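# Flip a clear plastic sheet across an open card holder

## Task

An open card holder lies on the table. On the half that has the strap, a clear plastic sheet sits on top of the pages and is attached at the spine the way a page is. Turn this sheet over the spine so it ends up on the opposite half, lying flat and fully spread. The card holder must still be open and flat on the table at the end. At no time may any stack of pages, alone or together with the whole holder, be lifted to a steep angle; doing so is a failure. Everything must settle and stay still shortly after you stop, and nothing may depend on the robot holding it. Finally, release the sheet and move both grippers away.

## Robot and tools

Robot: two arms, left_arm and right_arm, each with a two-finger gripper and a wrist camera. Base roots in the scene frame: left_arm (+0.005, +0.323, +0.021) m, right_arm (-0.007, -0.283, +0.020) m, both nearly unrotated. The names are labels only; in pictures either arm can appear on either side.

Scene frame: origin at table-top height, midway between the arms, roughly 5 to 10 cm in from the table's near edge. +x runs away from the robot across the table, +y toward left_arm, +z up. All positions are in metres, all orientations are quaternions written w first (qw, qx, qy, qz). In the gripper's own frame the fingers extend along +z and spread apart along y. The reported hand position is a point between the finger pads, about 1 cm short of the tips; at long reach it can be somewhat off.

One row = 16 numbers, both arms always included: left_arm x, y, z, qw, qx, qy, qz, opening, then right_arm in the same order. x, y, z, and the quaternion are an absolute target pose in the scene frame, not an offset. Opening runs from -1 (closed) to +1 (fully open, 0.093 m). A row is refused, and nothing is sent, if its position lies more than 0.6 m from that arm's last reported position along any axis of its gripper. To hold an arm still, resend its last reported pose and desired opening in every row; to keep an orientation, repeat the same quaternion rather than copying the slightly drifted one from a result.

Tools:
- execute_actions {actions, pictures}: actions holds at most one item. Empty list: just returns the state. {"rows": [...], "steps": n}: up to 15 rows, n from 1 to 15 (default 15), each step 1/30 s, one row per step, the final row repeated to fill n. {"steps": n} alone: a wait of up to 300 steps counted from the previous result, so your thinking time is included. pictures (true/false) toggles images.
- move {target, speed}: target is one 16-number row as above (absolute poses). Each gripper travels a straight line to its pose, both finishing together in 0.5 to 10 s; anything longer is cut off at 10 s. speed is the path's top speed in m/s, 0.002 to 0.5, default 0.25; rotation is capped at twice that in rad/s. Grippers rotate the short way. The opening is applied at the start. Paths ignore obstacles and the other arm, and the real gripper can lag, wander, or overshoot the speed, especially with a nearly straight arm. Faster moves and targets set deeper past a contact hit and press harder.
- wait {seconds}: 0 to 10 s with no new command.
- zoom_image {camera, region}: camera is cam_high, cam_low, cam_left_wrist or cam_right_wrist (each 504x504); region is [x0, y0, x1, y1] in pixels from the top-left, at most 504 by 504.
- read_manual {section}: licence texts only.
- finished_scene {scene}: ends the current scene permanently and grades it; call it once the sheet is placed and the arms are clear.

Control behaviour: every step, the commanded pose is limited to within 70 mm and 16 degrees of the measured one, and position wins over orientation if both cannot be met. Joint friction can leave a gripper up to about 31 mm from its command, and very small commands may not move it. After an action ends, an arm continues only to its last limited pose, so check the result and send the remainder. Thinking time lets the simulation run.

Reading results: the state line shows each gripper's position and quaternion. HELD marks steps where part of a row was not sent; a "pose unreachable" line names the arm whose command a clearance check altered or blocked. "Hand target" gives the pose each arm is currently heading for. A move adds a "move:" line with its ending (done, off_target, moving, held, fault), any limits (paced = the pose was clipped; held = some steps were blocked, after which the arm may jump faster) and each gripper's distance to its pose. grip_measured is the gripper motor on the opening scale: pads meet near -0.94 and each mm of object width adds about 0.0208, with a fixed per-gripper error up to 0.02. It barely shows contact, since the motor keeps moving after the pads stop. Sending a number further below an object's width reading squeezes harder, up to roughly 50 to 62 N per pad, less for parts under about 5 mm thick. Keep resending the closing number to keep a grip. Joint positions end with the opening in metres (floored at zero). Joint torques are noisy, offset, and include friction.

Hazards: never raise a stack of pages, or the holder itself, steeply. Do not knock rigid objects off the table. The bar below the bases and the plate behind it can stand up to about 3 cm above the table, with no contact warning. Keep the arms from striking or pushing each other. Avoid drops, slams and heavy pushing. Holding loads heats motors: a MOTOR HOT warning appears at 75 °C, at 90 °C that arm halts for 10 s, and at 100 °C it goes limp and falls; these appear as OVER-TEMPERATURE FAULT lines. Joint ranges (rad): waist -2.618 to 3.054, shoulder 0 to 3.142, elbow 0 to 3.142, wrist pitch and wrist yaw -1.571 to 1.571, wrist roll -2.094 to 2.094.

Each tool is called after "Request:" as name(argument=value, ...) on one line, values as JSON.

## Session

Request:
execute_actions(actions=[])

Scene clock: 0.00 s of 4800.00 s.
left_arm: end_effector_position=(+0.3797, +0.3158, +0.4176) grip_measured=+0.987 end_effector_quat_wxyz=(+0.704, +0.013, +0.710, -0.007) | right_arm: end_effector_position=(+0.3551, -0.2932, +0.4309) grip_measured=+0.984 end_effector_quat_wxyz=(+0.713, +0.009, +0.701, -0.032)
Joint positions: left_arm=[-0.001  1.036  1.031 -0.001  0.005  0.014  0.093] | right_arm=[-0.003  1.041  1.048 -0.015  0.015 -0.014  0.092]
Joint velocities: left_arm=[-0.002 -0.012 -0.012 -0.022 -0.051  0.066  0.   ] | right_arm=[ 0.002 -0.007 -0.007 -0.066 -0.007  0.007 -0.   ]
Joint torques (N m, as the arm reports them, + toward a larger angle): no reading
Hand target (left_arm): +0.380, +0.316, +0.418; +0.704, +0.013, +0.710, -0.007
Hand target (right_arm): +0.355, -0.293, +0.431; +0.713, +0.009, +0.701, -0.032

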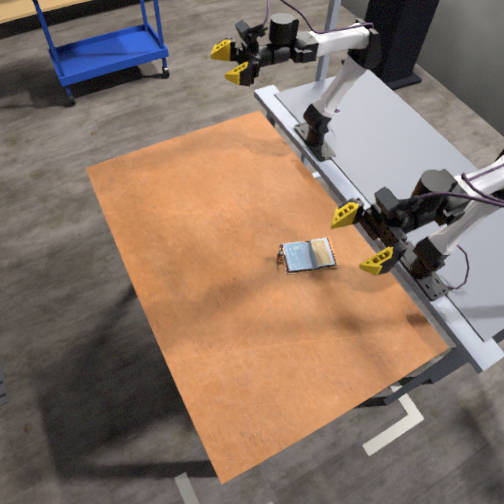

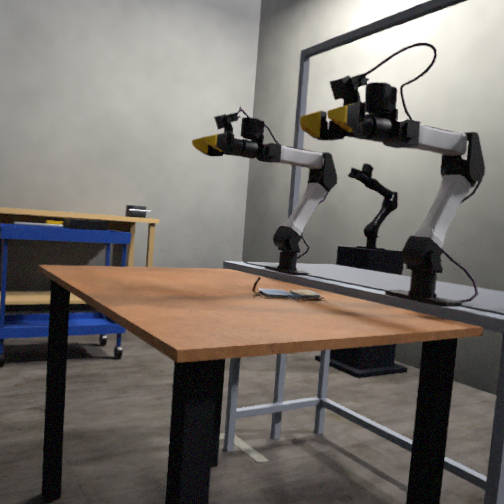

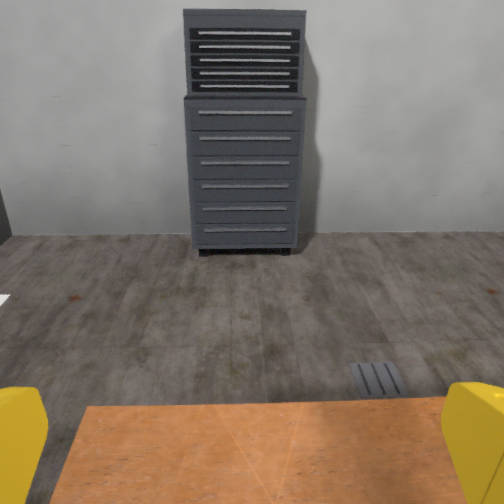

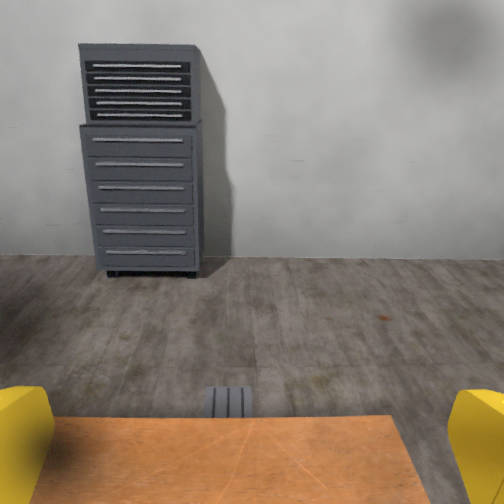

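Request:
zoom_image(camera="cam_high", region=[265, 220, 355, 290])

Region (265, 220, 355, 290) of cam_high's 504x504 image, scaled by 5.600, with more detail than that image has.

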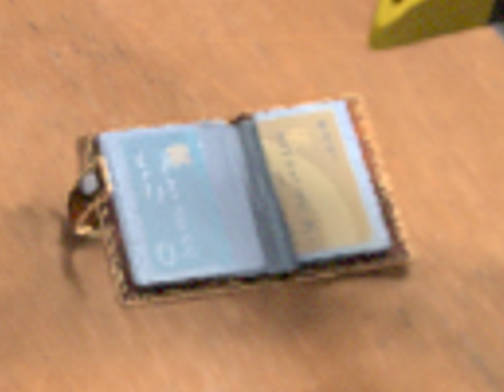

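Request:
move(target=[0.172,0.146,0.05,0.3057,0.7378,0.5561,0.2303,-1,0.297,0.110,0.08,0.1720,0.1370,0.9752,-0.0242,0.15], speed=0.3)

Scene clock: 56.43 s of 4800.00 s.
left_arm: end_effector_position=(+0.1736, +0.1507, +0.0547) grip_measured=-1.000 end_effector_quat_wxyz=(+0.310, +0.738, +0.554, +0.227) | right_arm: end_effector_position=(+0.3034, +0.1104, +0.0927) grip_measured=+0.151 end_effector_quat_wxyz=(+0.191, +0.122, +0.974, -0.013)
Joint positions: left_arm=[-1.179  1.075  0.287 -0.229 -0.6    0.83   0.   ] | right_arm=[ 1.044  2.384  2.177 -1.215  0.325  1.232  0.052]
Joint velocities: left_arm=[-0.012  0.002  0.007  0.051  0.007  0.037  0.   ] | right_arm=[-0.007 -0.012 -0.002 -0.007 -0.007  0.037  0.001]
Joint torques (N m, as the arm reports them, + toward a larger angle): left_arm=[-0.76 -0.52  7.09  1.47 -0.45 -0.12] | right_arm=[  0.34 -11.65   7.46   0.59   0.07   0.08]
Hand target (left_arm): +0.172, +0.151, +0.051; +0.308, +0.740, +0.553, +0.229
Hand target (right_arm): +0.300, +0.109, +0.085; +0.181, +0.124, +0.975, -0.024
Off the commanded pose (left_arm): 0.007 m, 1 deg.
Off the commanded pose (right_arm): 0.014 m, 3 deg.
After step 90, 49.63 s passed at rest.
move: off_target (right_arm)

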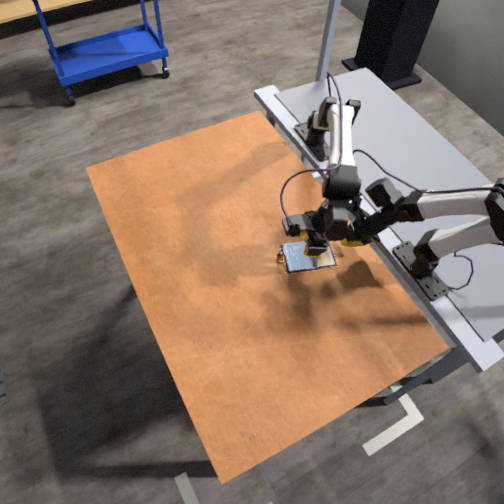

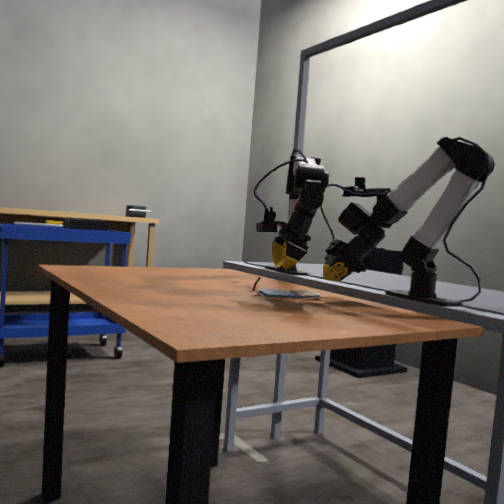

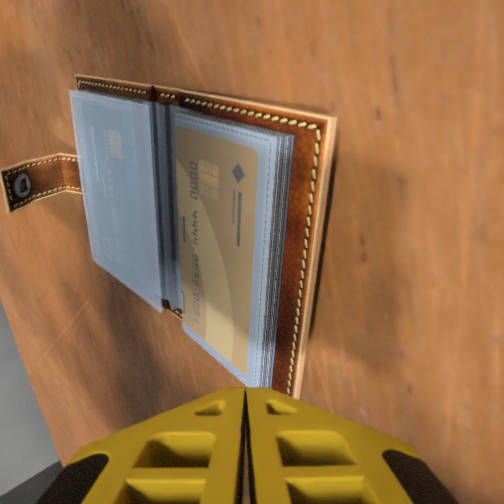

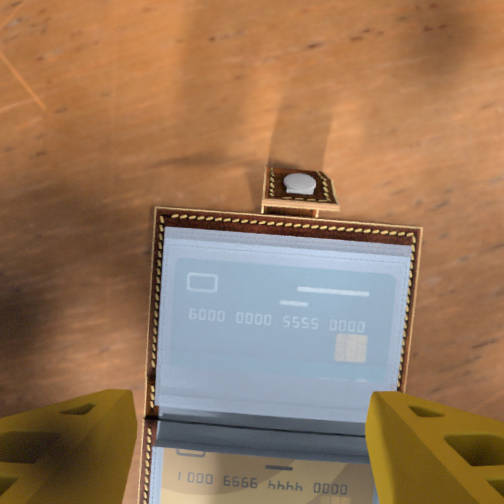

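Request:
move(target=[0.196,0.141,0.002,0.3057,0.7378,0.5561,0.2303,-1,0.323,0.094,0.028,0.1714,0.1600,0.9717,-0.0283,0.15], speed=0.05)

Scene clock: 75.23 s of 4800.00 s.
left_arm: end_effector_position=(+0.1981, +0.1335, +0.0137) grip_measured=-1.000 end_effector_quat_wxyz=(+0.320, +0.731, +0.557, +0.231) | right_arm: end_effector_position=(+0.3207, +0.1017, +0.0454) grip_measured=+0.151 end_effector_quat_wxyz=(+0.181, +0.151, +0.972, -0.016)
Joint positions: left_arm=[-1.092  1.439  0.235  0.256 -0.565  0.914  0.   ] | right_arm=[ 1.003  2.436  2.084 -1.084  0.308  1.253  0.052]
Joint velocities: left_arm=[-0.012 -0.007 -0.022 -0.007  0.037  0.037  0.   ] | right_arm=[ 0.012 -0.007 -0.002 -0.051  0.037  0.051 -0.   ]
Joint torques (N m, as the arm reports them, + toward a larger angle): left_arm=[ 0.69 -2.4   4.23  1.58 -0.17  0.03] | right_arm=[ -0.96 -11.78   4.82   0.89   0.07   0.09]
Hand target (left_arm): +0.195, +0.142, +0.004; +0.306, +0.738, +0.556, +0.230
Hand target (right_arm): +0.323, +0.094, +0.028; +0.171, +0.160, +0.972, -0.028
Off the commanded pose (left_arm): 0.014 m, 2 deg.
Off the commanded pose (right_arm): 0.019 m, 2 deg.
After step 90, 13.90 s passed at rest.
move: off_target (left_arm, right_arm)

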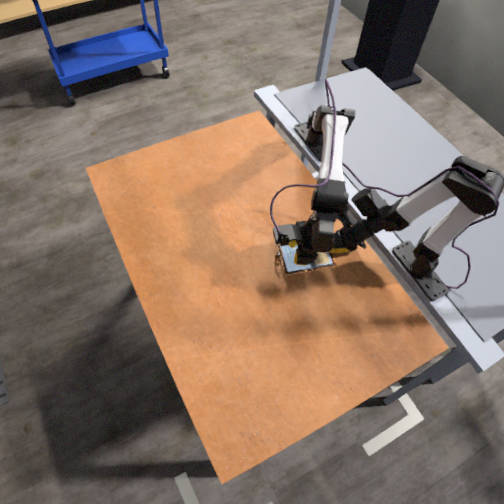

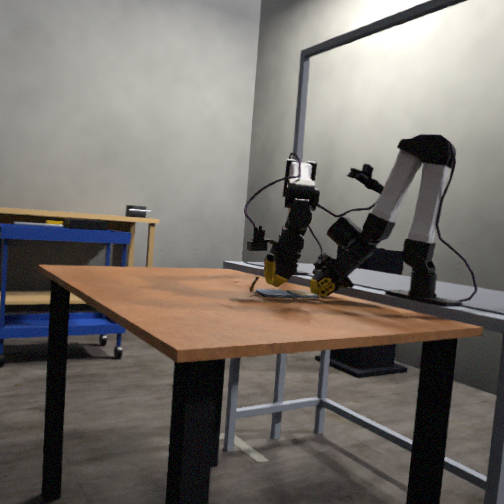

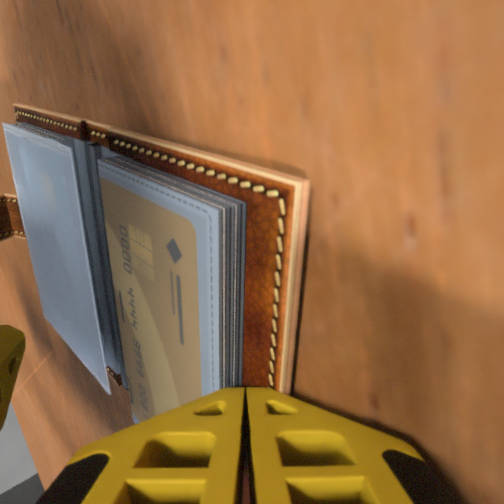

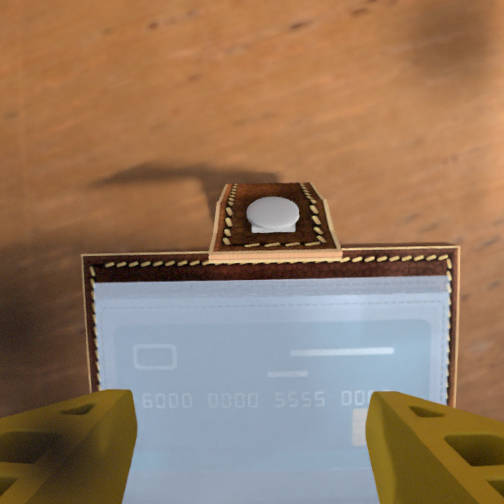

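Request:
move(target=[0.196,0.141,-0.002,0.3057,0.7378,0.5561,0.2303,-1,0.332,0.085,0.005,0.1714,0.1600,0.9717,-0.0283,0.15], speed=0.03)

Scene clock: 84.07 s of 4800.00 s.
left_arm: end_effector_position=(+0.1998, +0.1302, +0.0112) grip_measured=-1.000 end_effector_quat_wxyz=(+0.325, +0.729, +0.557, +0.230) | right_arm: end_effector_position=(+0.3273, +0.0960, +0.0293) grip_measured=+0.151 end_effector_quat_wxyz=(+0.182, +0.157, +0.971, -0.013)
Joint positions: left_arm=[-1.092  1.474  0.235  0.302 -0.564  0.916  0.   ] | right_arm=[ 0.986  2.436  2.017 -1.007  0.306  1.247  0.052]
Joint velocities: left_arm=[-0.002 -0.017 -0.007 -0.007 -0.037 -0.037  0.   ] | right_arm=[-0.012  0.007 -0.002 -0.037 -0.007  0.007 -0.001]
Joint torques (N m, as the arm reports them, + toward a larger angle): left_arm=[ 0.8  -2.29  3.44  1.6  -0.16  0.02] | right_arm=[ -1.6  -11.25   3.78   1.09   0.04  -0.07]
Hand target (left_arm): +0.196, +0.141, -0.001; +0.306, +0.738, +0.557, +0.230
Hand target (right_arm): +0.331, +0.085, +0.006; +0.171, +0.160, +0.972, -0.029
Off the commanded pose (left_arm): 0.017 m, 2 deg.
Off the commanded pose (right_arm): 0.027 m, 2 deg.
After step 90, 4.10 s passed at rest.
move: off_target (left_arm, right_arm)

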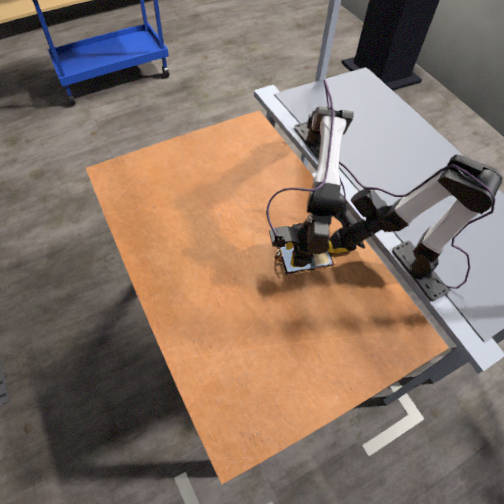

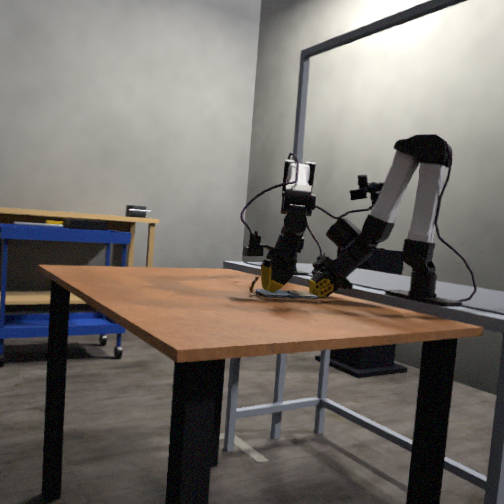

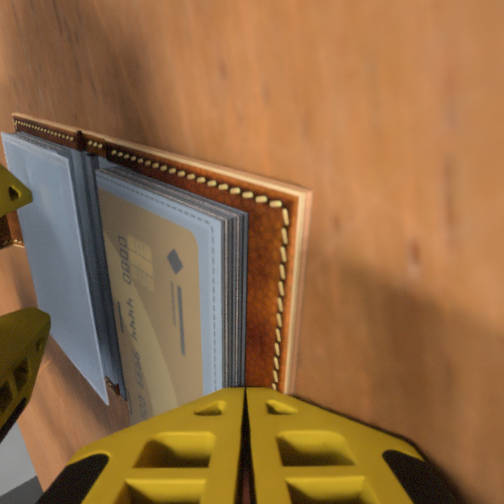

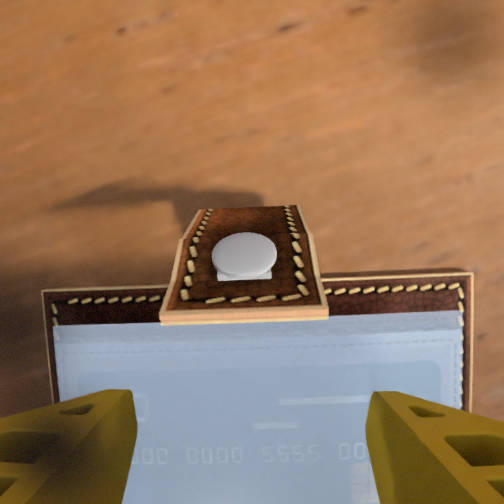

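Request:
execute_actions(actions=[{"rows":[[0.196,0.141,-0.002,0.3057,0.7378,0.5561,0.2303,-1,0.3290,0.088,0.002,0.1714,0.1600,0.9717,-0.0283,0.15],[0.196,0.141,-0.002,0.3057,0.7378,0.5561,0.2303,-1,0.3260,0.091,0.002,0.1714,0.1600,0.9717,-0.0283,0.15],[0.196,0.141,-0.002,0.3057,0.7378,0.5561,0.2303,-1,0.3232,0.093,0.002,0.1714,0.1600,0.9717,-0.0283,0.15],[0.196,0.141,-0.002,0.3057,0.7378,0.5561,0.2303,-1,0.3204,0.094,0.002,0.1714,0.1600,0.9717,-0.0283,0.15],[0.196,0.141,-0.002,0.3057,0.7378,0.5561,0.2303,-1,0.3176,0.095,0.002,0.1714,0.1600,0.9717,-0.0283,0.15],[0.196,0.141,-0.002,0.3057,0.7378,0.5561,0.2303,-1,0.3148,0.096,0.002,0.1714,0.1600,0.9717,-0.0283,0.15],[0.196,0.141,-0.002,0.3057,0.7378,0.5561,0.2303,-1,0.3120,0.097,0.002,0.1714,0.1600,0.9717,-0.0283,0.15],[0.196,0.141,-0.002,0.3057,0.7378,0.5561,0.2303,-1,0.3092,0.098,0.002,0.1714,0.1600,0.9717,-0.0283,0.15],[0.196,0.141,-0.002,0.3057,0.7378,0.5561,0.2303,-1,0.3064,0.099,0.002,0.1714,0.1600,0.9717,-0.0283,0.15]],"steps":15}])

Scene clock: 90.40 s of 4800.00 s.
left_arm: end_effector_position=(+0.1998, +0.1302, +0.0112) grip_measured=-1.000 end_effector_quat_wxyz=(+0.325, +0.729, +0.556, +0.230) | right_arm: end_effector_position=(+0.3260, +0.0969, +0.0293) grip_measured=+0.151 end_effector_quat_wxyz=(+0.208, +0.160, +0.965, -0.022)
Joint positions: left_arm=[-1.092  1.474  0.235  0.302 -0.564  0.917  0.   ] | right_arm=[ 1.008  2.436  2.005 -0.996  0.365  1.274  0.052]
Joint velocities: left_arm=[-0.012 -0.002  0.002  0.051 -0.051 -0.022  0.   ] | right_arm=[-0.002  0.022 -0.007 -0.022  0.022  0.066  0.001]
Joint torques (N m, as the arm reports them, + toward a larger angle): left_arm=[ 0.78 -2.23  3.47  1.61 -0.14  0.03] | right_arm=[  1.74 -11.53   3.67   0.87  -0.46   0.18]
Hand target (left_arm): +0.195, +0.141, -0.001; +0.305, +0.738, +0.556, +0.230
Hand target (right_arm): +0.306, +0.098, +0.003; +0.172, +0.160, +0.972, -0.030
Off the commanded pose (left_arm): 0.017 m, 2 deg.
Off the commanded pose (right_arm): 0.034 m, 4 deg.
Steps of this call (steps 1 to 90: nothing new was sent; then 2.83 s passed at rest; steps 91 to 105: all 15 steps of this action). Readings (end_effector_position):
91: left_arm (+0.1998, +0.1302, +0.0112) | right_arm (+0.3274, +0.0960, +0.0293)
92: left_arm (+0.1998, +0.1302, +0.0112) | right_arm (+0.3274, +0.0960, +0.0293)
94: left_arm (+0.1998, +0.1302, +0.0112) | right_arm (+0.3271, +0.0963, +0.0294)
98: left_arm (+0.1998, +0.1302, +0.0112) | right_arm (+0.3262, +0.0966, +0.0291)
105: the state above

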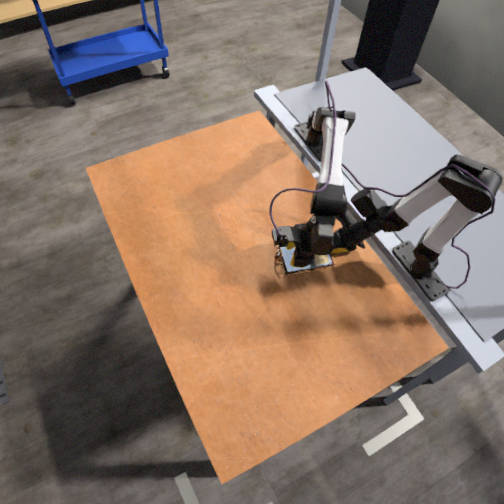

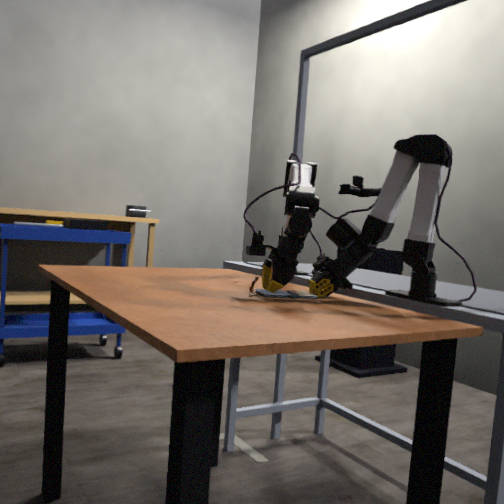

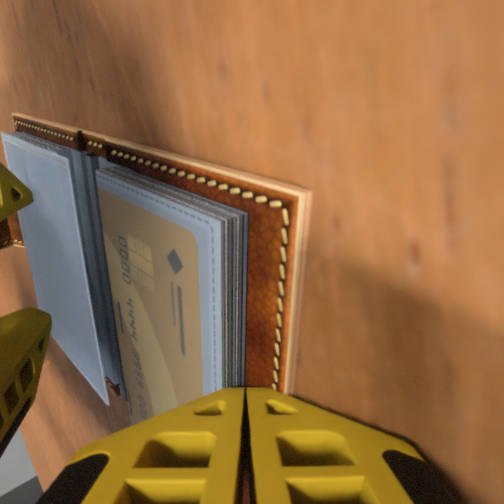

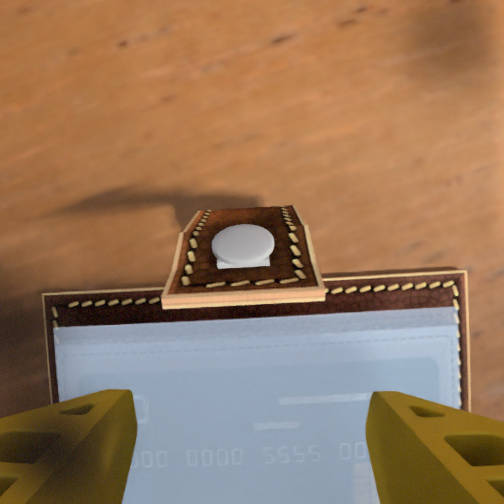

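Request:
execute_actions(actions=[])

Scene clock: 100.17 s of 4800.00 s.
left_arm: end_effector_position=(+0.1998, +0.1302, +0.0112) grip_measured=-1.000 end_effector_quat_wxyz=(+0.325, +0.729, +0.556, +0.230) | right_arm: end_effector_position=(+0.3262, +0.0966, +0.0293) grip_measured=+0.151 end_effector_quat_wxyz=(+0.209, +0.163, +0.964, -0.022)
Joint positions: left_arm=[-1.092  1.474  0.235  0.302 -0.564  0.917  0.   ] | right_arm=[ 1.008  2.436  2.004 -0.996  0.367  1.28   0.052]
Joint velocities: left_arm=[-0.002 -0.012 -0.002 -0.022  0.037  0.066  0.   ] | right_arm=[ 0.012  0.002 -0.002 -0.051 -0.007  0.022 -0.   ]
Joint torques (N m, as the arm reports them, + toward a larger angle): left_arm=[ 0.83 -2.27  3.43  1.62 -0.16  0.04] | right_arm=[  1.78 -11.56   3.62   0.88  -0.43   0.19]
Hand target (left_arm): +0.195, +0.141, -0.001; +0.305, +0.738, +0.556, +0.230
Hand target (right_arm): +0.307, +0.098, +0.003; +0.172, +0.160, +0.972, -0.030
Off the commanded pose (left_arm): 0.017 m, 2 deg.
Off the commanded pose (right_arm): 0.034 m, 4 deg.
Steps of this call (steps 1 to 90: nothing new was sent; then 6.77 s passed at rest). Readings (end_effector_position):
1: left_arm (+0.1998, +0.1302, +0.0112) | right_arm (+0.3260, +0.0967, +0.0292)
2: left_arm (+0.1998, +0.1302, +0.0112) | right_arm (+0.3260, +0.0967, +0.0293)
4: left_arm (+0.1998, +0.1302, +0.0112) | right_arm (+0.3261, +0.0967, +0.0293)
8: left_arm (+0.1998, +0.1302, +0.0112) | right_arm (+0.3261, +0.0966, +0.0293)
90: the state above

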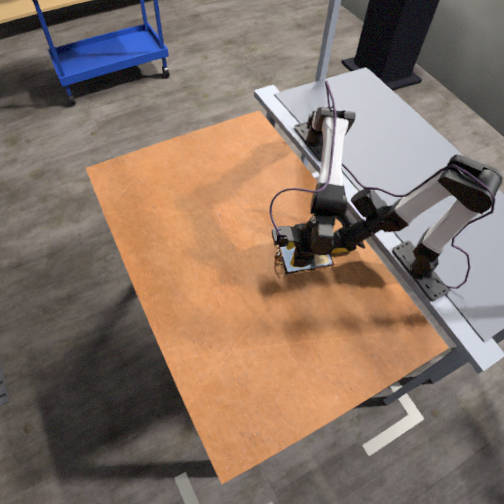

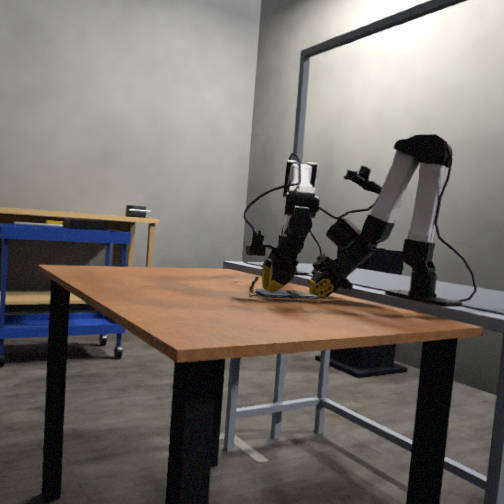

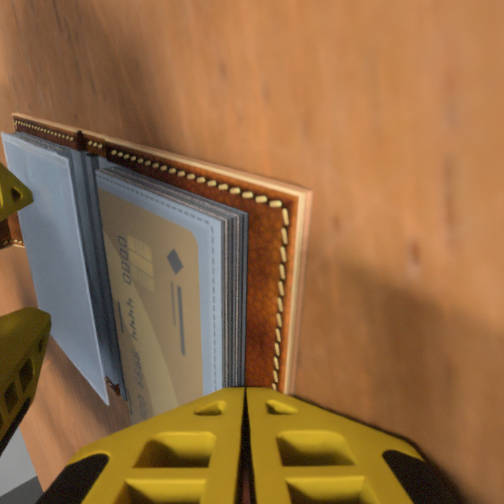

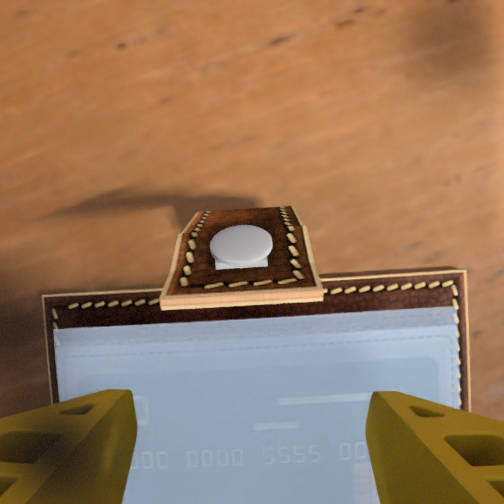

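Request:
execute_actions(actions=[{"rows": [[0.196,0.141,-0.002,0.3057,0.7378,0.5561,0.2303,-1,0.306,0.099,0.006,0.1714,0.1600,0.9717,-0.0283,0.15],[0.196,0.141,-0.002,0.3057,0.7378,0.5561,0.2303,-1,0.305,0.0995,0.009,0.1714,0.1600,0.9717,-0.0283,0.15],[0.196,0.141,-0.002,0.3057,0.7378,0.5561,0.2303,-1,0.304,0.100,0.012,0.1714,0.1600,0.9717,-0.0283,0.15],[0.196,0.141,-0.002,0.3057,0.7378,0.5561,0.2303,-1,0.303,0.1003,0.014,0.1714,0.1600,0.9717,-0.0283,0.15]], "steps": 15}])

Scene clock: 103.80 s of 4800.00 s.
left_arm: end_effector_position=(+0.1998, +0.1302, +0.0112) grip_measured=-1.000 end_effector_quat_wxyz=(+0.325, +0.729, +0.556, +0.230) | right_arm: end_effector_position=(+0.3257, +0.0971, +0.0297) grip_measured=+0.151 end_effector_quat_wxyz=(+0.211, +0.164, +0.963, -0.023)
Joint positions: left_arm=[-1.092  1.474  0.235  0.302 -0.564  0.917  0.   ] | right_arm=[ 1.011  2.436  2.004 -0.996  0.372  1.285  0.052]
Joint velocities: left_arm=[-0.002 -0.002  0.012 -0.081  0.051  0.007  0.   ] | right_arm=[-0.012  0.007  0.017 -0.007  0.007  0.081  0.   ]
Joint torques (N m, as the arm reports them, + toward a larger angle): left_arm=[ 0.81 -2.26  3.45  1.62 -0.17  0.03] | right_arm=[  2.13 -12.63   4.91   0.56  -0.49   0.22]
Hand target (left_arm): +0.195, +0.141, -0.001; +0.305, +0.738, +0.556, +0.230
Hand target (right_arm): +0.303, +0.100, +0.015; +0.172, +0.160, +0.972, -0.029
Off the commanded pose (left_arm): 0.017 m, 2 deg.
Off the commanded pose (right_arm): 0.028 m, 5 deg.
Steps of this call (steps 1 to 90: nothing new was sent; then 0.13 s passed at rest; steps 91 to 105: all 15 steps of this action). Readings (end_effector_position):
91: left_arm (+0.1998, +0.1302, +0.0112) | right_arm (+0.3262, +0.0966, +0.0293)
92: left_arm (+0.1998, +0.1302, +0.0112) | right_arm (+0.3262, +0.0966, +0.0293)
94: left_arm (+0.1998, +0.1302, +0.0112) | right_arm (+0.3259, +0.0969, +0.0294)
98: left_arm (+0.1998, +0.1302, +0.0112) | right_arm (+0.3257, +0.0971, +0.0297)
105: the state above

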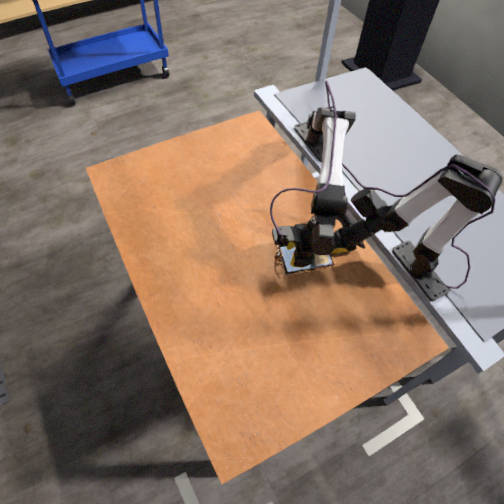

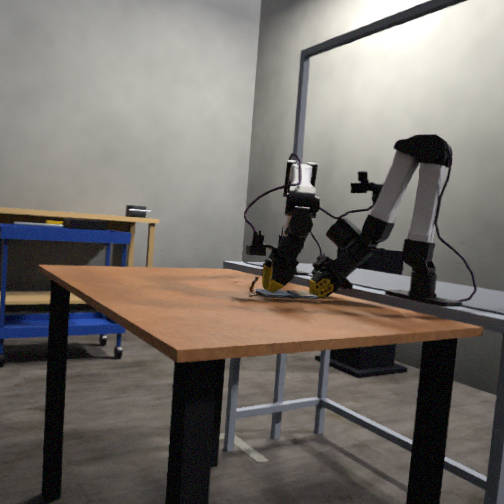

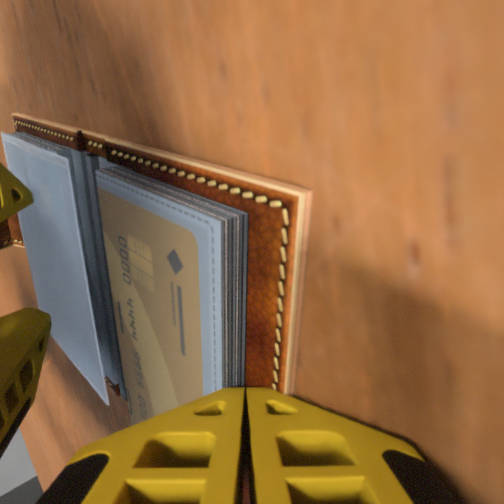

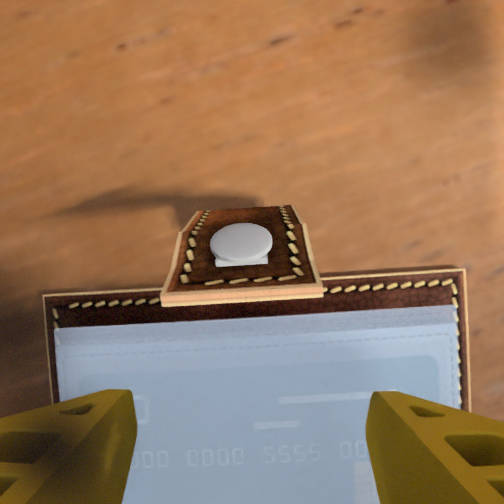

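Request:
execute_actions(actions=[{"rows": [[0.196,0.141,-0.002,0.3057,0.7378,0.5561,0.2303,-1,0.302,0.1007,0.012,0.1714,0.1600,0.9717,-0.0283,0.15],[0.196,0.141,-0.002,0.3057,0.7378,0.5561,0.2303,-1,0.301,0.101,0.012,0.1714,0.1600,0.9717,-0.0283,0.15],[0.196,0.141,-0.002,0.3057,0.7378,0.5561,0.2303,-1,0.300,0.1013,0.012,0.1714,0.1600,0.9717,-0.0283,0.15],[0.196,0.141,-0.002,0.3057,0.7378,0.5561,0.2303,-1,0.299,0.1017,0.012,0.1714,0.1600,0.9717,-0.0283,0.15],[0.196,0.141,-0.002,0.3057,0.7378,0.5561,0.2303,-1,0.298,0.102,0.012,0.1714,0.1600,0.9717,-0.0283,0.15],[0.196,0.141,-0.002,0.3057,0.7378,0.5561,0.2303,-1,0.297,0.1023,0.012,0.1714,0.1600,0.9717,-0.0283,0.15],[0.196,0.141,-0.002,0.3057,0.7378,0.5561,0.2303,-1,0.296,0.1027,0.012,0.1714,0.1600,0.9717,-0.0283,0.15],[0.196,0.141,-0.002,0.3057,0.7378,0.5561,0.2303,-1,0.295,0.103,0.012,0.1714,0.1600,0.9717,-0.0283,0.15]], "steps": 15}])

Scene clock: 124.83 s of 4800.00 s.
left_arm: end_effector_position=(+0.1998, +0.1302, +0.0112) grip_measured=-1.000 end_effector_quat_wxyz=(+0.325, +0.729, +0.556, +0.230) | right_arm: end_effector_position=(+0.3195, +0.1017, +0.0297) grip_measured=+0.151 end_effector_quat_wxyz=(+0.214, +0.164, +0.963, -0.022)
Joint positions: left_arm=[-1.092  1.474  0.235  0.302 -0.564  0.917  0.   ] | right_arm=[ 1.029  2.436  2.004 -0.998  0.379  1.301  0.052]
Joint velocities: left_arm=[-0.002  0.002 -0.012 -0.037  0.022 -0.007  0.   ] | right_arm=[-0.027  0.007  0.007  0.007 -0.022  0.037  0.   ]
Joint torques (N m, as the arm reports them, + toward a larger angle): left_arm=[ 0.79 -2.28  3.46  1.62 -0.16  0.03] | right_arm=[  2.11 -12.86   3.84   0.62  -0.52   0.21]
Hand target (left_arm): +0.195, +0.141, -0.001; +0.305, +0.738, +0.556, +0.230
Hand target (right_arm): +0.296, +0.103, +0.013; +0.172, +0.160, +0.971, -0.029
Off the commanded pose (left_arm): 0.017 m, 2 deg.
Off the commanded pose (right_arm): 0.030 m, 5 deg.
Steps of this call (steps 1 to 90: nothing new was sent; then 17.53 s passed at rest; steps 91 to 105: all 15 steps of this action). Readings (end_effector_position):
91: left_arm (+0.1998, +0.1302, +0.0112) | right_arm (+0.3258, +0.0970, +0.0297)
92: left_arm (+0.1998, +0.1302, +0.0112) | right_arm (+0.3258, +0.0970, +0.0297)
94: left_arm (+0.1998, +0.1302, +0.0112) | right_arm (+0.3253, +0.0974, +0.0297)
98: left_arm (+0.1998, +0.1302, +0.0112) | right_arm (+0.3223, +0.0998, +0.0297)
105: the state above

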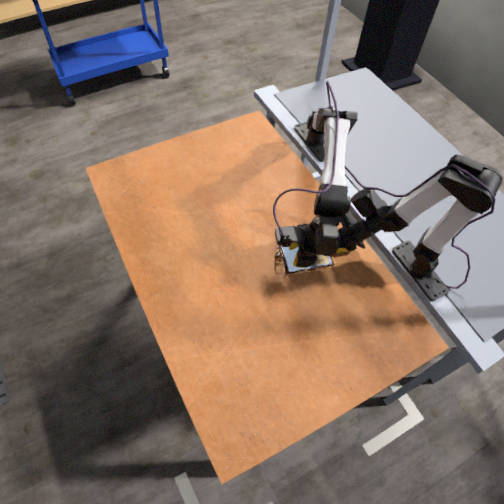

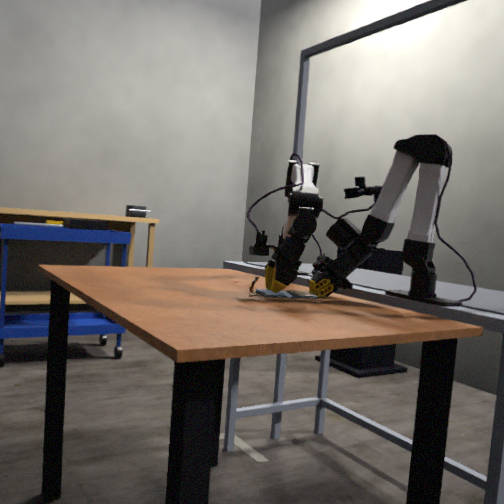

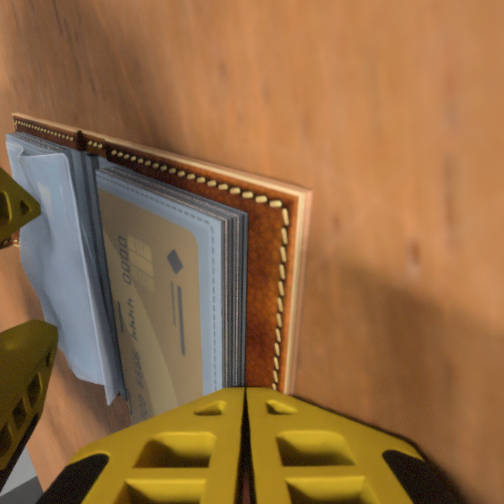

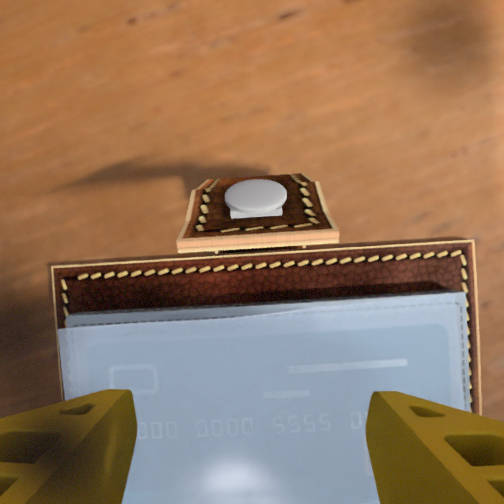

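Request:
execute_actions(actions=[{"rows": [[0.196,0.141,-0.002,0.3057,0.7378,0.5561,0.2303,-1,0.294,0.102,0.010,0.1714,0.1600,0.9717,-0.0283,0.15],[0.196,0.141,-0.002,0.3057,0.7378,0.5561,0.2303,-1,0.293,0.101,0.009,0.1714,0.1600,0.9717,-0.0283,0.15],[0.196,0.141,-0.002,0.3057,0.7378,0.5561,0.2303,-1,0.292,0.100,0.009,0.1714,0.1600,0.9717,-0.0283,0.15],[0.196,0.141,-0.002,0.3057,0.7378,0.5561,0.2303,-1,0.291,0.099,0.009,0.1714,0.1600,0.9717,-0.0283,0.15],[0.196,0.141,-0.002,0.3057,0.7378,0.5561,0.2303,-1,0.290,0.099,0.009,0.1714,0.1600,0.9717,-0.0283,0.15],[0.196,0.141,-0.002,0.3057,0.7378,0.5561,0.2303,-1,0.289,0.099,0.009,0.1714,0.1600,0.9717,-0.0283,0.15],[0.196,0.141,-0.002,0.3057,0.7378,0.5561,0.2303,-1,0.288,0.099,0.009,0.1714,0.1600,0.9717,-0.0283,0.15],[0.196,0.141,-0.002,0.3057,0.7378,0.5561,0.2303,-1,0.287,0.099,0.009,0.1714,0.1600,0.9717,-0.0283,0.15],[0.196,0.141,-0.002,0.3057,0.7378,0.5561,0.2303,-1,0.286,0.099,0.009,0.1714,0.1600,0.9717,-0.0283,0.15],[0.196,0.141,-0.002,0.3057,0.7378,0.5561,0.2303,-1,0.285,0.099,0.009,0.1714,0.1600,0.9717,-0.0283,0.15],[0.196,0.141,-0.002,0.3057,0.7378,0.5561,0.2303,-1,0.284,0.099,0.009,0.1714,0.1600,0.9717,-0.0283,0.15]], "steps": 15}])

Scene clock: 132.67 s of 4800.00 s.
left_arm: end_effector_position=(+0.1998, +0.1302, +0.0112) grip_measured=-1.000 end_effector_quat_wxyz=(+0.325, +0.729, +0.556, +0.230) | right_arm: end_effector_position=(+0.3061, +0.1019, +0.0294) grip_measured=+0.151 end_effector_quat_wxyz=(+0.212, +0.163, +0.964, -0.016)
Joint positions: left_arm=[-1.092  1.474  0.235  0.302 -0.564  0.917  0.   ] | right_arm=[ 1.05   2.395  1.932 -0.965  0.373  1.32   0.052]
Joint velocities: left_arm=[-0.012 -0.017  0.007  0.007 -0.051  0.051  0.   ] | right_arm=[ 0.032 -0.027 -0.022  0.037 -0.007 -0.007 -0.001]
Joint torques (N m, as the arm reports them, + toward a larger angle): left_arm=[ 0.74 -2.23  3.4   1.62 -0.15  0.04] | right_arm=[  1.38 -12.26   3.72   0.63  -0.44   0.16]
Hand target (left_arm): +0.195, +0.141, -0.001; +0.305, +0.738, +0.556, +0.230
Hand target (right_arm): +0.285, +0.099, +0.010; +0.172, +0.160, +0.971, -0.029
Off the commanded pose (left_arm): 0.017 m, 2 deg.
Off the commanded pose (right_arm): 0.030 m, 5 deg.
Steps of this call (steps 1 to 90: nothing new was sent; then 4.33 s passed at rest; steps 91 to 105: all 15 steps of this action). Readings (end_effector_position):
91: left_arm (+0.1998, +0.1302, +0.0112) | right_arm (+0.3194, +0.1014, +0.0298)
92: left_arm (+0.1998, +0.1302, +0.0112) | right_arm (+0.3192, +0.1012, +0.0298)
94: left_arm (+0.1998, +0.1302, +0.0112) | right_arm (+0.3179, +0.1009, +0.0299)
98: left_arm (+0.1998, +0.1302, +0.0112) | right_arm (+0.3128, +0.1009, +0.0299)
105: the state above

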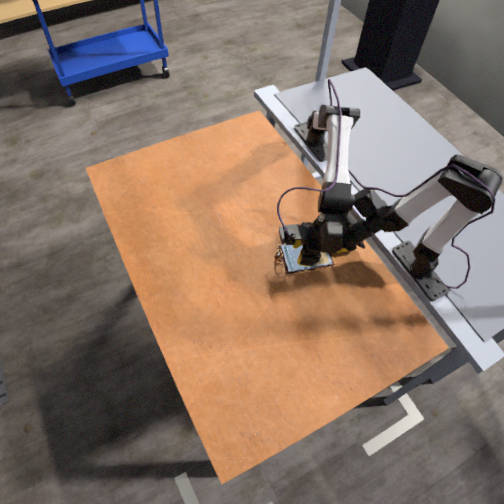

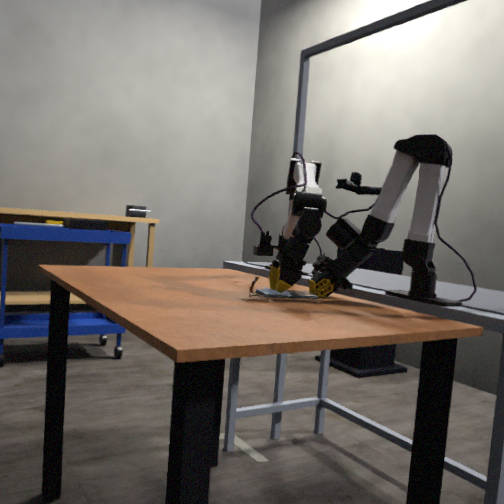

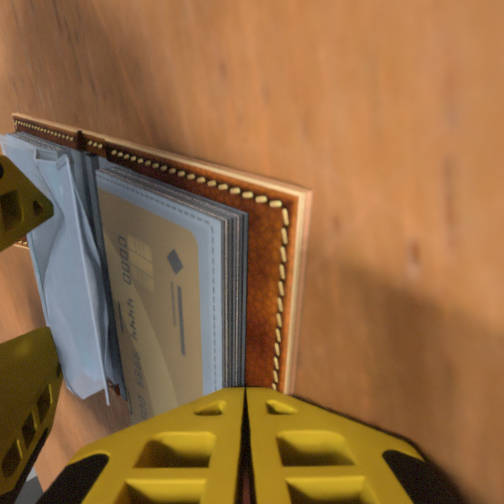

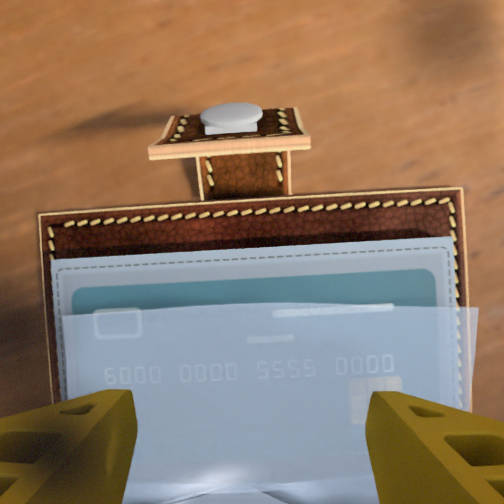

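Request:
execute_actions(actions=[{"rows": [[0.196,0.141,-0.002,0.3057,0.7378,0.5561,0.2303,-1,0.283,0.0993,0.009,0.1714,0.1600,0.9717,-0.0283,0.15],[0.196,0.141,-0.002,0.3057,0.7378,0.5561,0.2303,-1,0.282,0.0997,0.009,0.1714,0.1600,0.9717,-0.0283,0.15],[0.196,0.141,-0.002,0.3057,0.7378,0.5561,0.2303,-1,0.281,0.100,0.009,0.1714,0.1600,0.9717,-0.0283,0.15],[0.196,0.141,-0.002,0.3057,0.7378,0.5561,0.2303,-1,0.280,0.1003,0.009,0.1714,0.1600,0.9717,-0.0283,0.15],[0.196,0.141,-0.002,0.3057,0.7378,0.5561,0.2303,-1,0.279,0.1007,0.009,0.1714,0.1600,0.9717,-0.0283,0.15],[0.196,0.141,-0.002,0.3057,0.7378,0.5561,0.2303,-1,0.278,0.101,0.009,0.1714,0.1600,0.9717,-0.0283,0.15],[0.196,0.141,-0.002,0.3057,0.7378,0.5561,0.2303,-1,0.277,0.1013,0.009,0.1714,0.1600,0.9717,-0.0283,0.15],[0.196,0.141,-0.002,0.3057,0.7378,0.5561,0.2303,-1,0.276,0.1017,0.009,0.1714,0.1600,0.9717,-0.0283,0.15],[0.196,0.141,-0.002,0.3057,0.7378,0.5561,0.2303,-1,0.275,0.102,0.009,0.1714,0.1600,0.9717,-0.0283,0.15],[0.196,0.141,-0.002,0.3057,0.7378,0.5561,0.2303,-1,0.274,0.1023,0.009,0.1714,0.1600,0.9717,-0.0283,0.15],[0.196,0.141,-0.002,0.3057,0.7378,0.5561,0.2303,-1,0.273,0.1027,0.009,0.1714,0.1600,0.9717,-0.0283,0.15],[0.196,0.141,-0.002,0.3057,0.7378,0.5561,0.2303,-1,0.272,0.103,0.009,0.1714,0.1600,0.9717,-0.0283,0.15]], "steps": 15}])

Scene clock: 143.47 s of 4800.00 s.
left_arm: end_effector_position=(+0.1998, +0.1302, +0.0112) grip_measured=-1.000 end_effector_quat_wxyz=(+0.325, +0.729, +0.556, +0.230) | right_arm: end_effector_position=(+0.2946, +0.1064, +0.0269) grip_measured=+0.151 end_effector_quat_wxyz=(+0.210, +0.168, +0.963, -0.014)
Joint positions: left_arm=[-1.092  1.474  0.235  0.302 -0.564  0.917  0.   ] | right_arm=[ 1.074  2.39   1.915 -0.963  0.372  1.357  0.052]
Joint velocities: left_arm=[-0.007 -0.007 -0.012 -0.007 -0.007  0.022  0.   ] | right_arm=[ 0.002 -0.017 -0.007  0.022 -0.007  0.081 -0.   ]
Joint torques (N m, as the arm reports them, + toward a larger angle): left_arm=[ 0.83 -2.25  3.38  1.61 -0.15  0.03] | right_arm=[  1.76 -12.5    3.56   0.58  -0.43   0.04]
Hand target (left_arm): +0.195, +0.141, -0.001; +0.305, +0.738, +0.556, +0.230
Hand target (right_arm): +0.273, +0.103, +0.010; +0.172, +0.160, +0.972, -0.029
Off the commanded pose (left_arm): 0.017 m, 2 deg.
Off the commanded pose (right_arm): 0.029 m, 5 deg.
Steps of this call (steps 1 to 90: nothing new was sent; then 7.30 s passed at rest; steps 91 to 105: all 15 steps of this action). Readings (end_effector_position):
91: left_arm (+0.1998, +0.1302, +0.0112) | right_arm (+0.3055, +0.1021, +0.0292)
92: left_arm (+0.1998, +0.1302, +0.0112) | right_arm (+0.3055, +0.1021, +0.0292)
94: left_arm (+0.1998, +0.1302, +0.0112) | right_arm (+0.3052, +0.1023, +0.0292)
98: left_arm (+0.1998, +0.1302, +0.0112) | right_arm (+0.3015, +0.1032, +0.0285)
105: the state above

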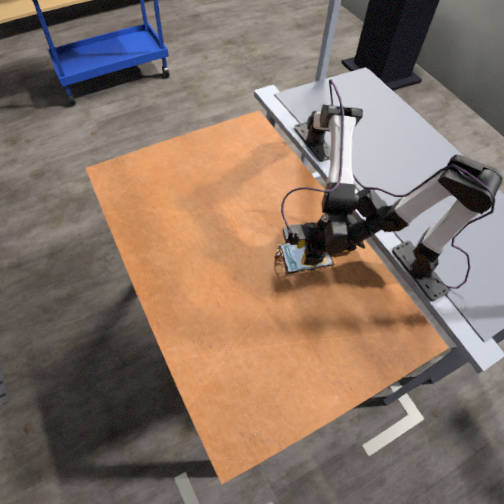

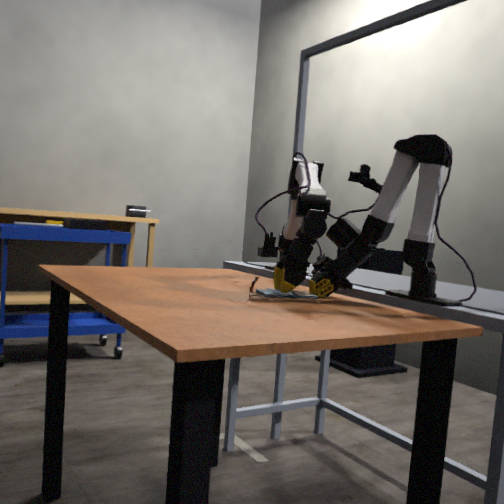

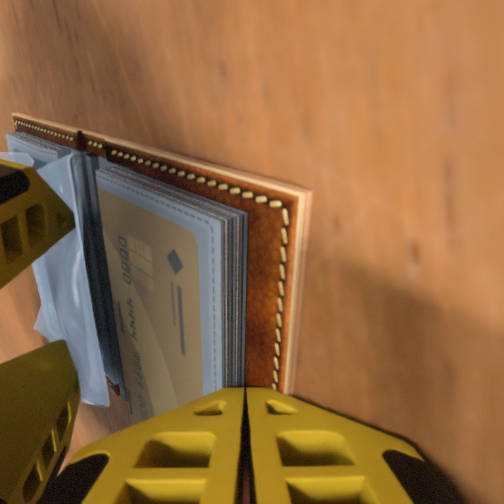

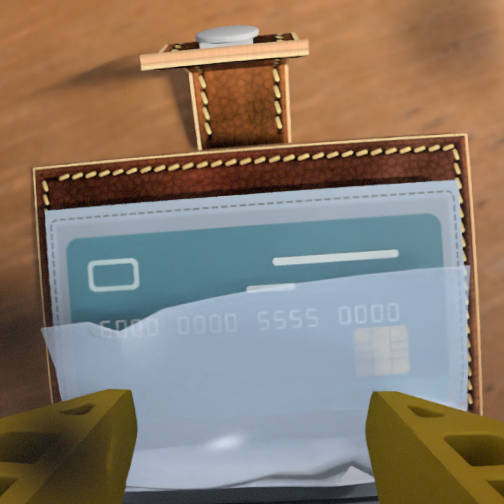

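Request:
execute_actions(actions=[{"rows": [[0.196,0.141,-0.002,0.3057,0.7378,0.5561,0.2303,-1,0.290,0.105,0.030,0.1714,0.1600,0.9717,-0.0283,0.15],[0.196,0.141,-0.002,0.3057,0.7378,0.5561,0.2303,-1,0.294,0.105,0.040,0.1714,0.1600,0.9717,-0.0283,0.15],[0.196,0.141,-0.002,0.3057,0.7378,0.5561,0.2303,-1,0.297,0.105,0.046,0.14,0.1600,0.977,-0.023,0.15],[0.196,0.141,-0.002,0.3057,0.7378,0.5561,0.2303,-1,0.300,0.104,0.050,0.11,0.161,0.981,-0.018,0.15],[0.196,0.141,-0.002,0.3057,0.7378,0.5561,0.2303,-1,0.304,0.103,0.050,0.08,0.1615,0.984,-0.013,0.15],[0.196,0.141,-0.002,0.3057,0.7378,0.5561,0.2303,-1,0.308,0.102,0.050,0.05,0.162,0.9855,-0.008,0.15],[0.196,0.141,-0.002,0.3057,0.7378,0.5561,0.2303,-1,0.312,0.100,0.050,0.02,0.162,0.9866,-0.003,0.15],[0.196,0.141,-0.002,0.3057,0.7378,0.5561,0.2303,-1,0.316,0.099,0.050,-0.01,0.162,0.9867,0.002,0.15],[0.196,0.141,-0.002,0.3057,0.7378,0.5561,0.2303,-1,0.320,0.097,0.050,-0.04,0.162,0.986,0.007,0.15],[0.196,0.141,-0.002,0.3057,0.7378,0.5561,0.2303,-1,0.324,0.096,0.050,-0.065,0.1615,0.9847,0.011,0.15],[0.196,0.141,-0.002,0.3057,0.7378,0.5561,0.2303,-1,0.328,0.094,0.050,-0.086,0.1614,0.9832,0.0141,0.15]], "steps": 15}])

Scene clock: 158.60 s of 4800.00 s.
left_arm: end_effector_position=(+0.2003, +0.1291, +0.0122) grip_measured=-1.000 end_effector_quat_wxyz=(+0.328, +0.728, +0.557, +0.229) | right_arm: end_effector_position=(+0.3569, +0.0962, +0.0741) grip_measured=+0.151 end_effector_quat_wxyz=(+0.036, +0.197, +0.976, +0.083)
Joint positions: left_arm=[-1.092  1.474  0.235  0.309 -0.564  0.917  0.   ] | right_arm=[ 0.821  2.504  2.342 -1.233 -0.064  1.189  0.052]
Joint velocities: left_arm=[-0.002  0.007 -0.012  0.022 -0.051  0.051  0.   ] | right_arm=[-0.281  0.759  1.077 -0.769 -0.637 -0.33   0.   ]
Joint torques (N m, as the arm reports them, + toward a larger angle): left_arm=[ 0.81 -2.27  3.43  1.55 -0.14  0.01] | right_arm=[  1.94 -11.65   6.77   0.74  -0.3   -0.1 ]
Hand target (left_arm): +0.195, +0.141, -0.001; +0.305, +0.738, +0.556, +0.230
Hand target (right_arm): +0.327, +0.093, +0.053; -0.050, +0.172, +0.982, +0.056
Off the commanded pose (left_arm): 0.019 m, 3 deg.
Off the commanded pose (right_arm): 0.038 m, 17 deg; orientation clipped at the last step of the last action.
Steps of this call (steps 1 to 90: nothing new was sent; then 11.63 s passed at rest; steps 91 to 105: all 15 steps of this action). Readings (end_effector_position):
91: left_arm (+0.1998, +0.1302, +0.0112) | right_arm (+0.2952, +0.1067, +0.0286)
92: left_arm (+0.1998, +0.1302, +0.0113) | right_arm (+0.2954, +0.1077, +0.0315)
94: left_arm (+0.2000, +0.1297, +0.0117) | right_arm (+0.2961, +0.1122, +0.0409)
98: left_arm (+0.2003, +0.1292, +0.0121) | right_arm (+0.3142, +0.1177, +0.0675)
105: the state above

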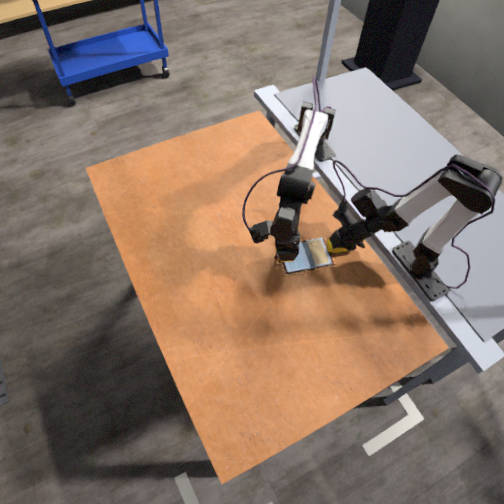

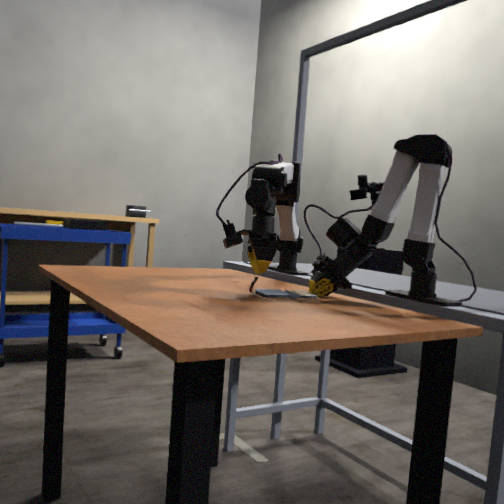

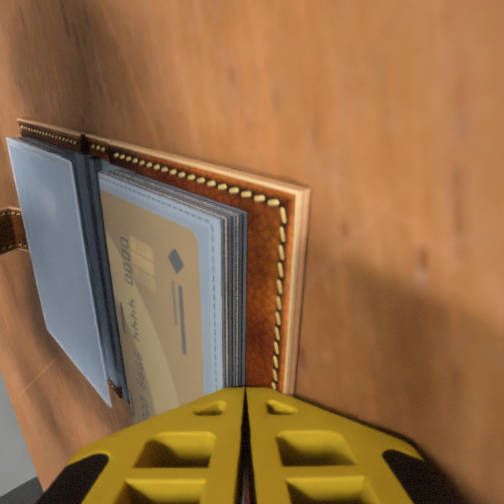

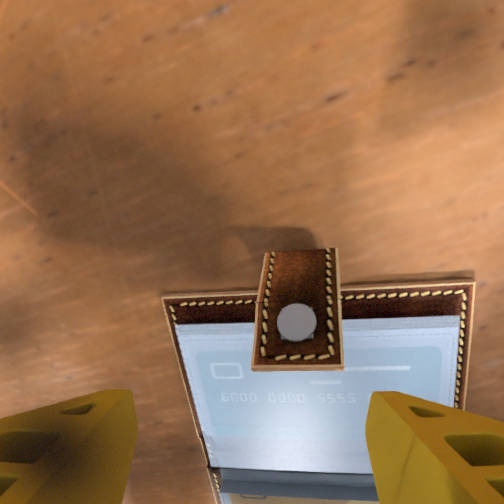

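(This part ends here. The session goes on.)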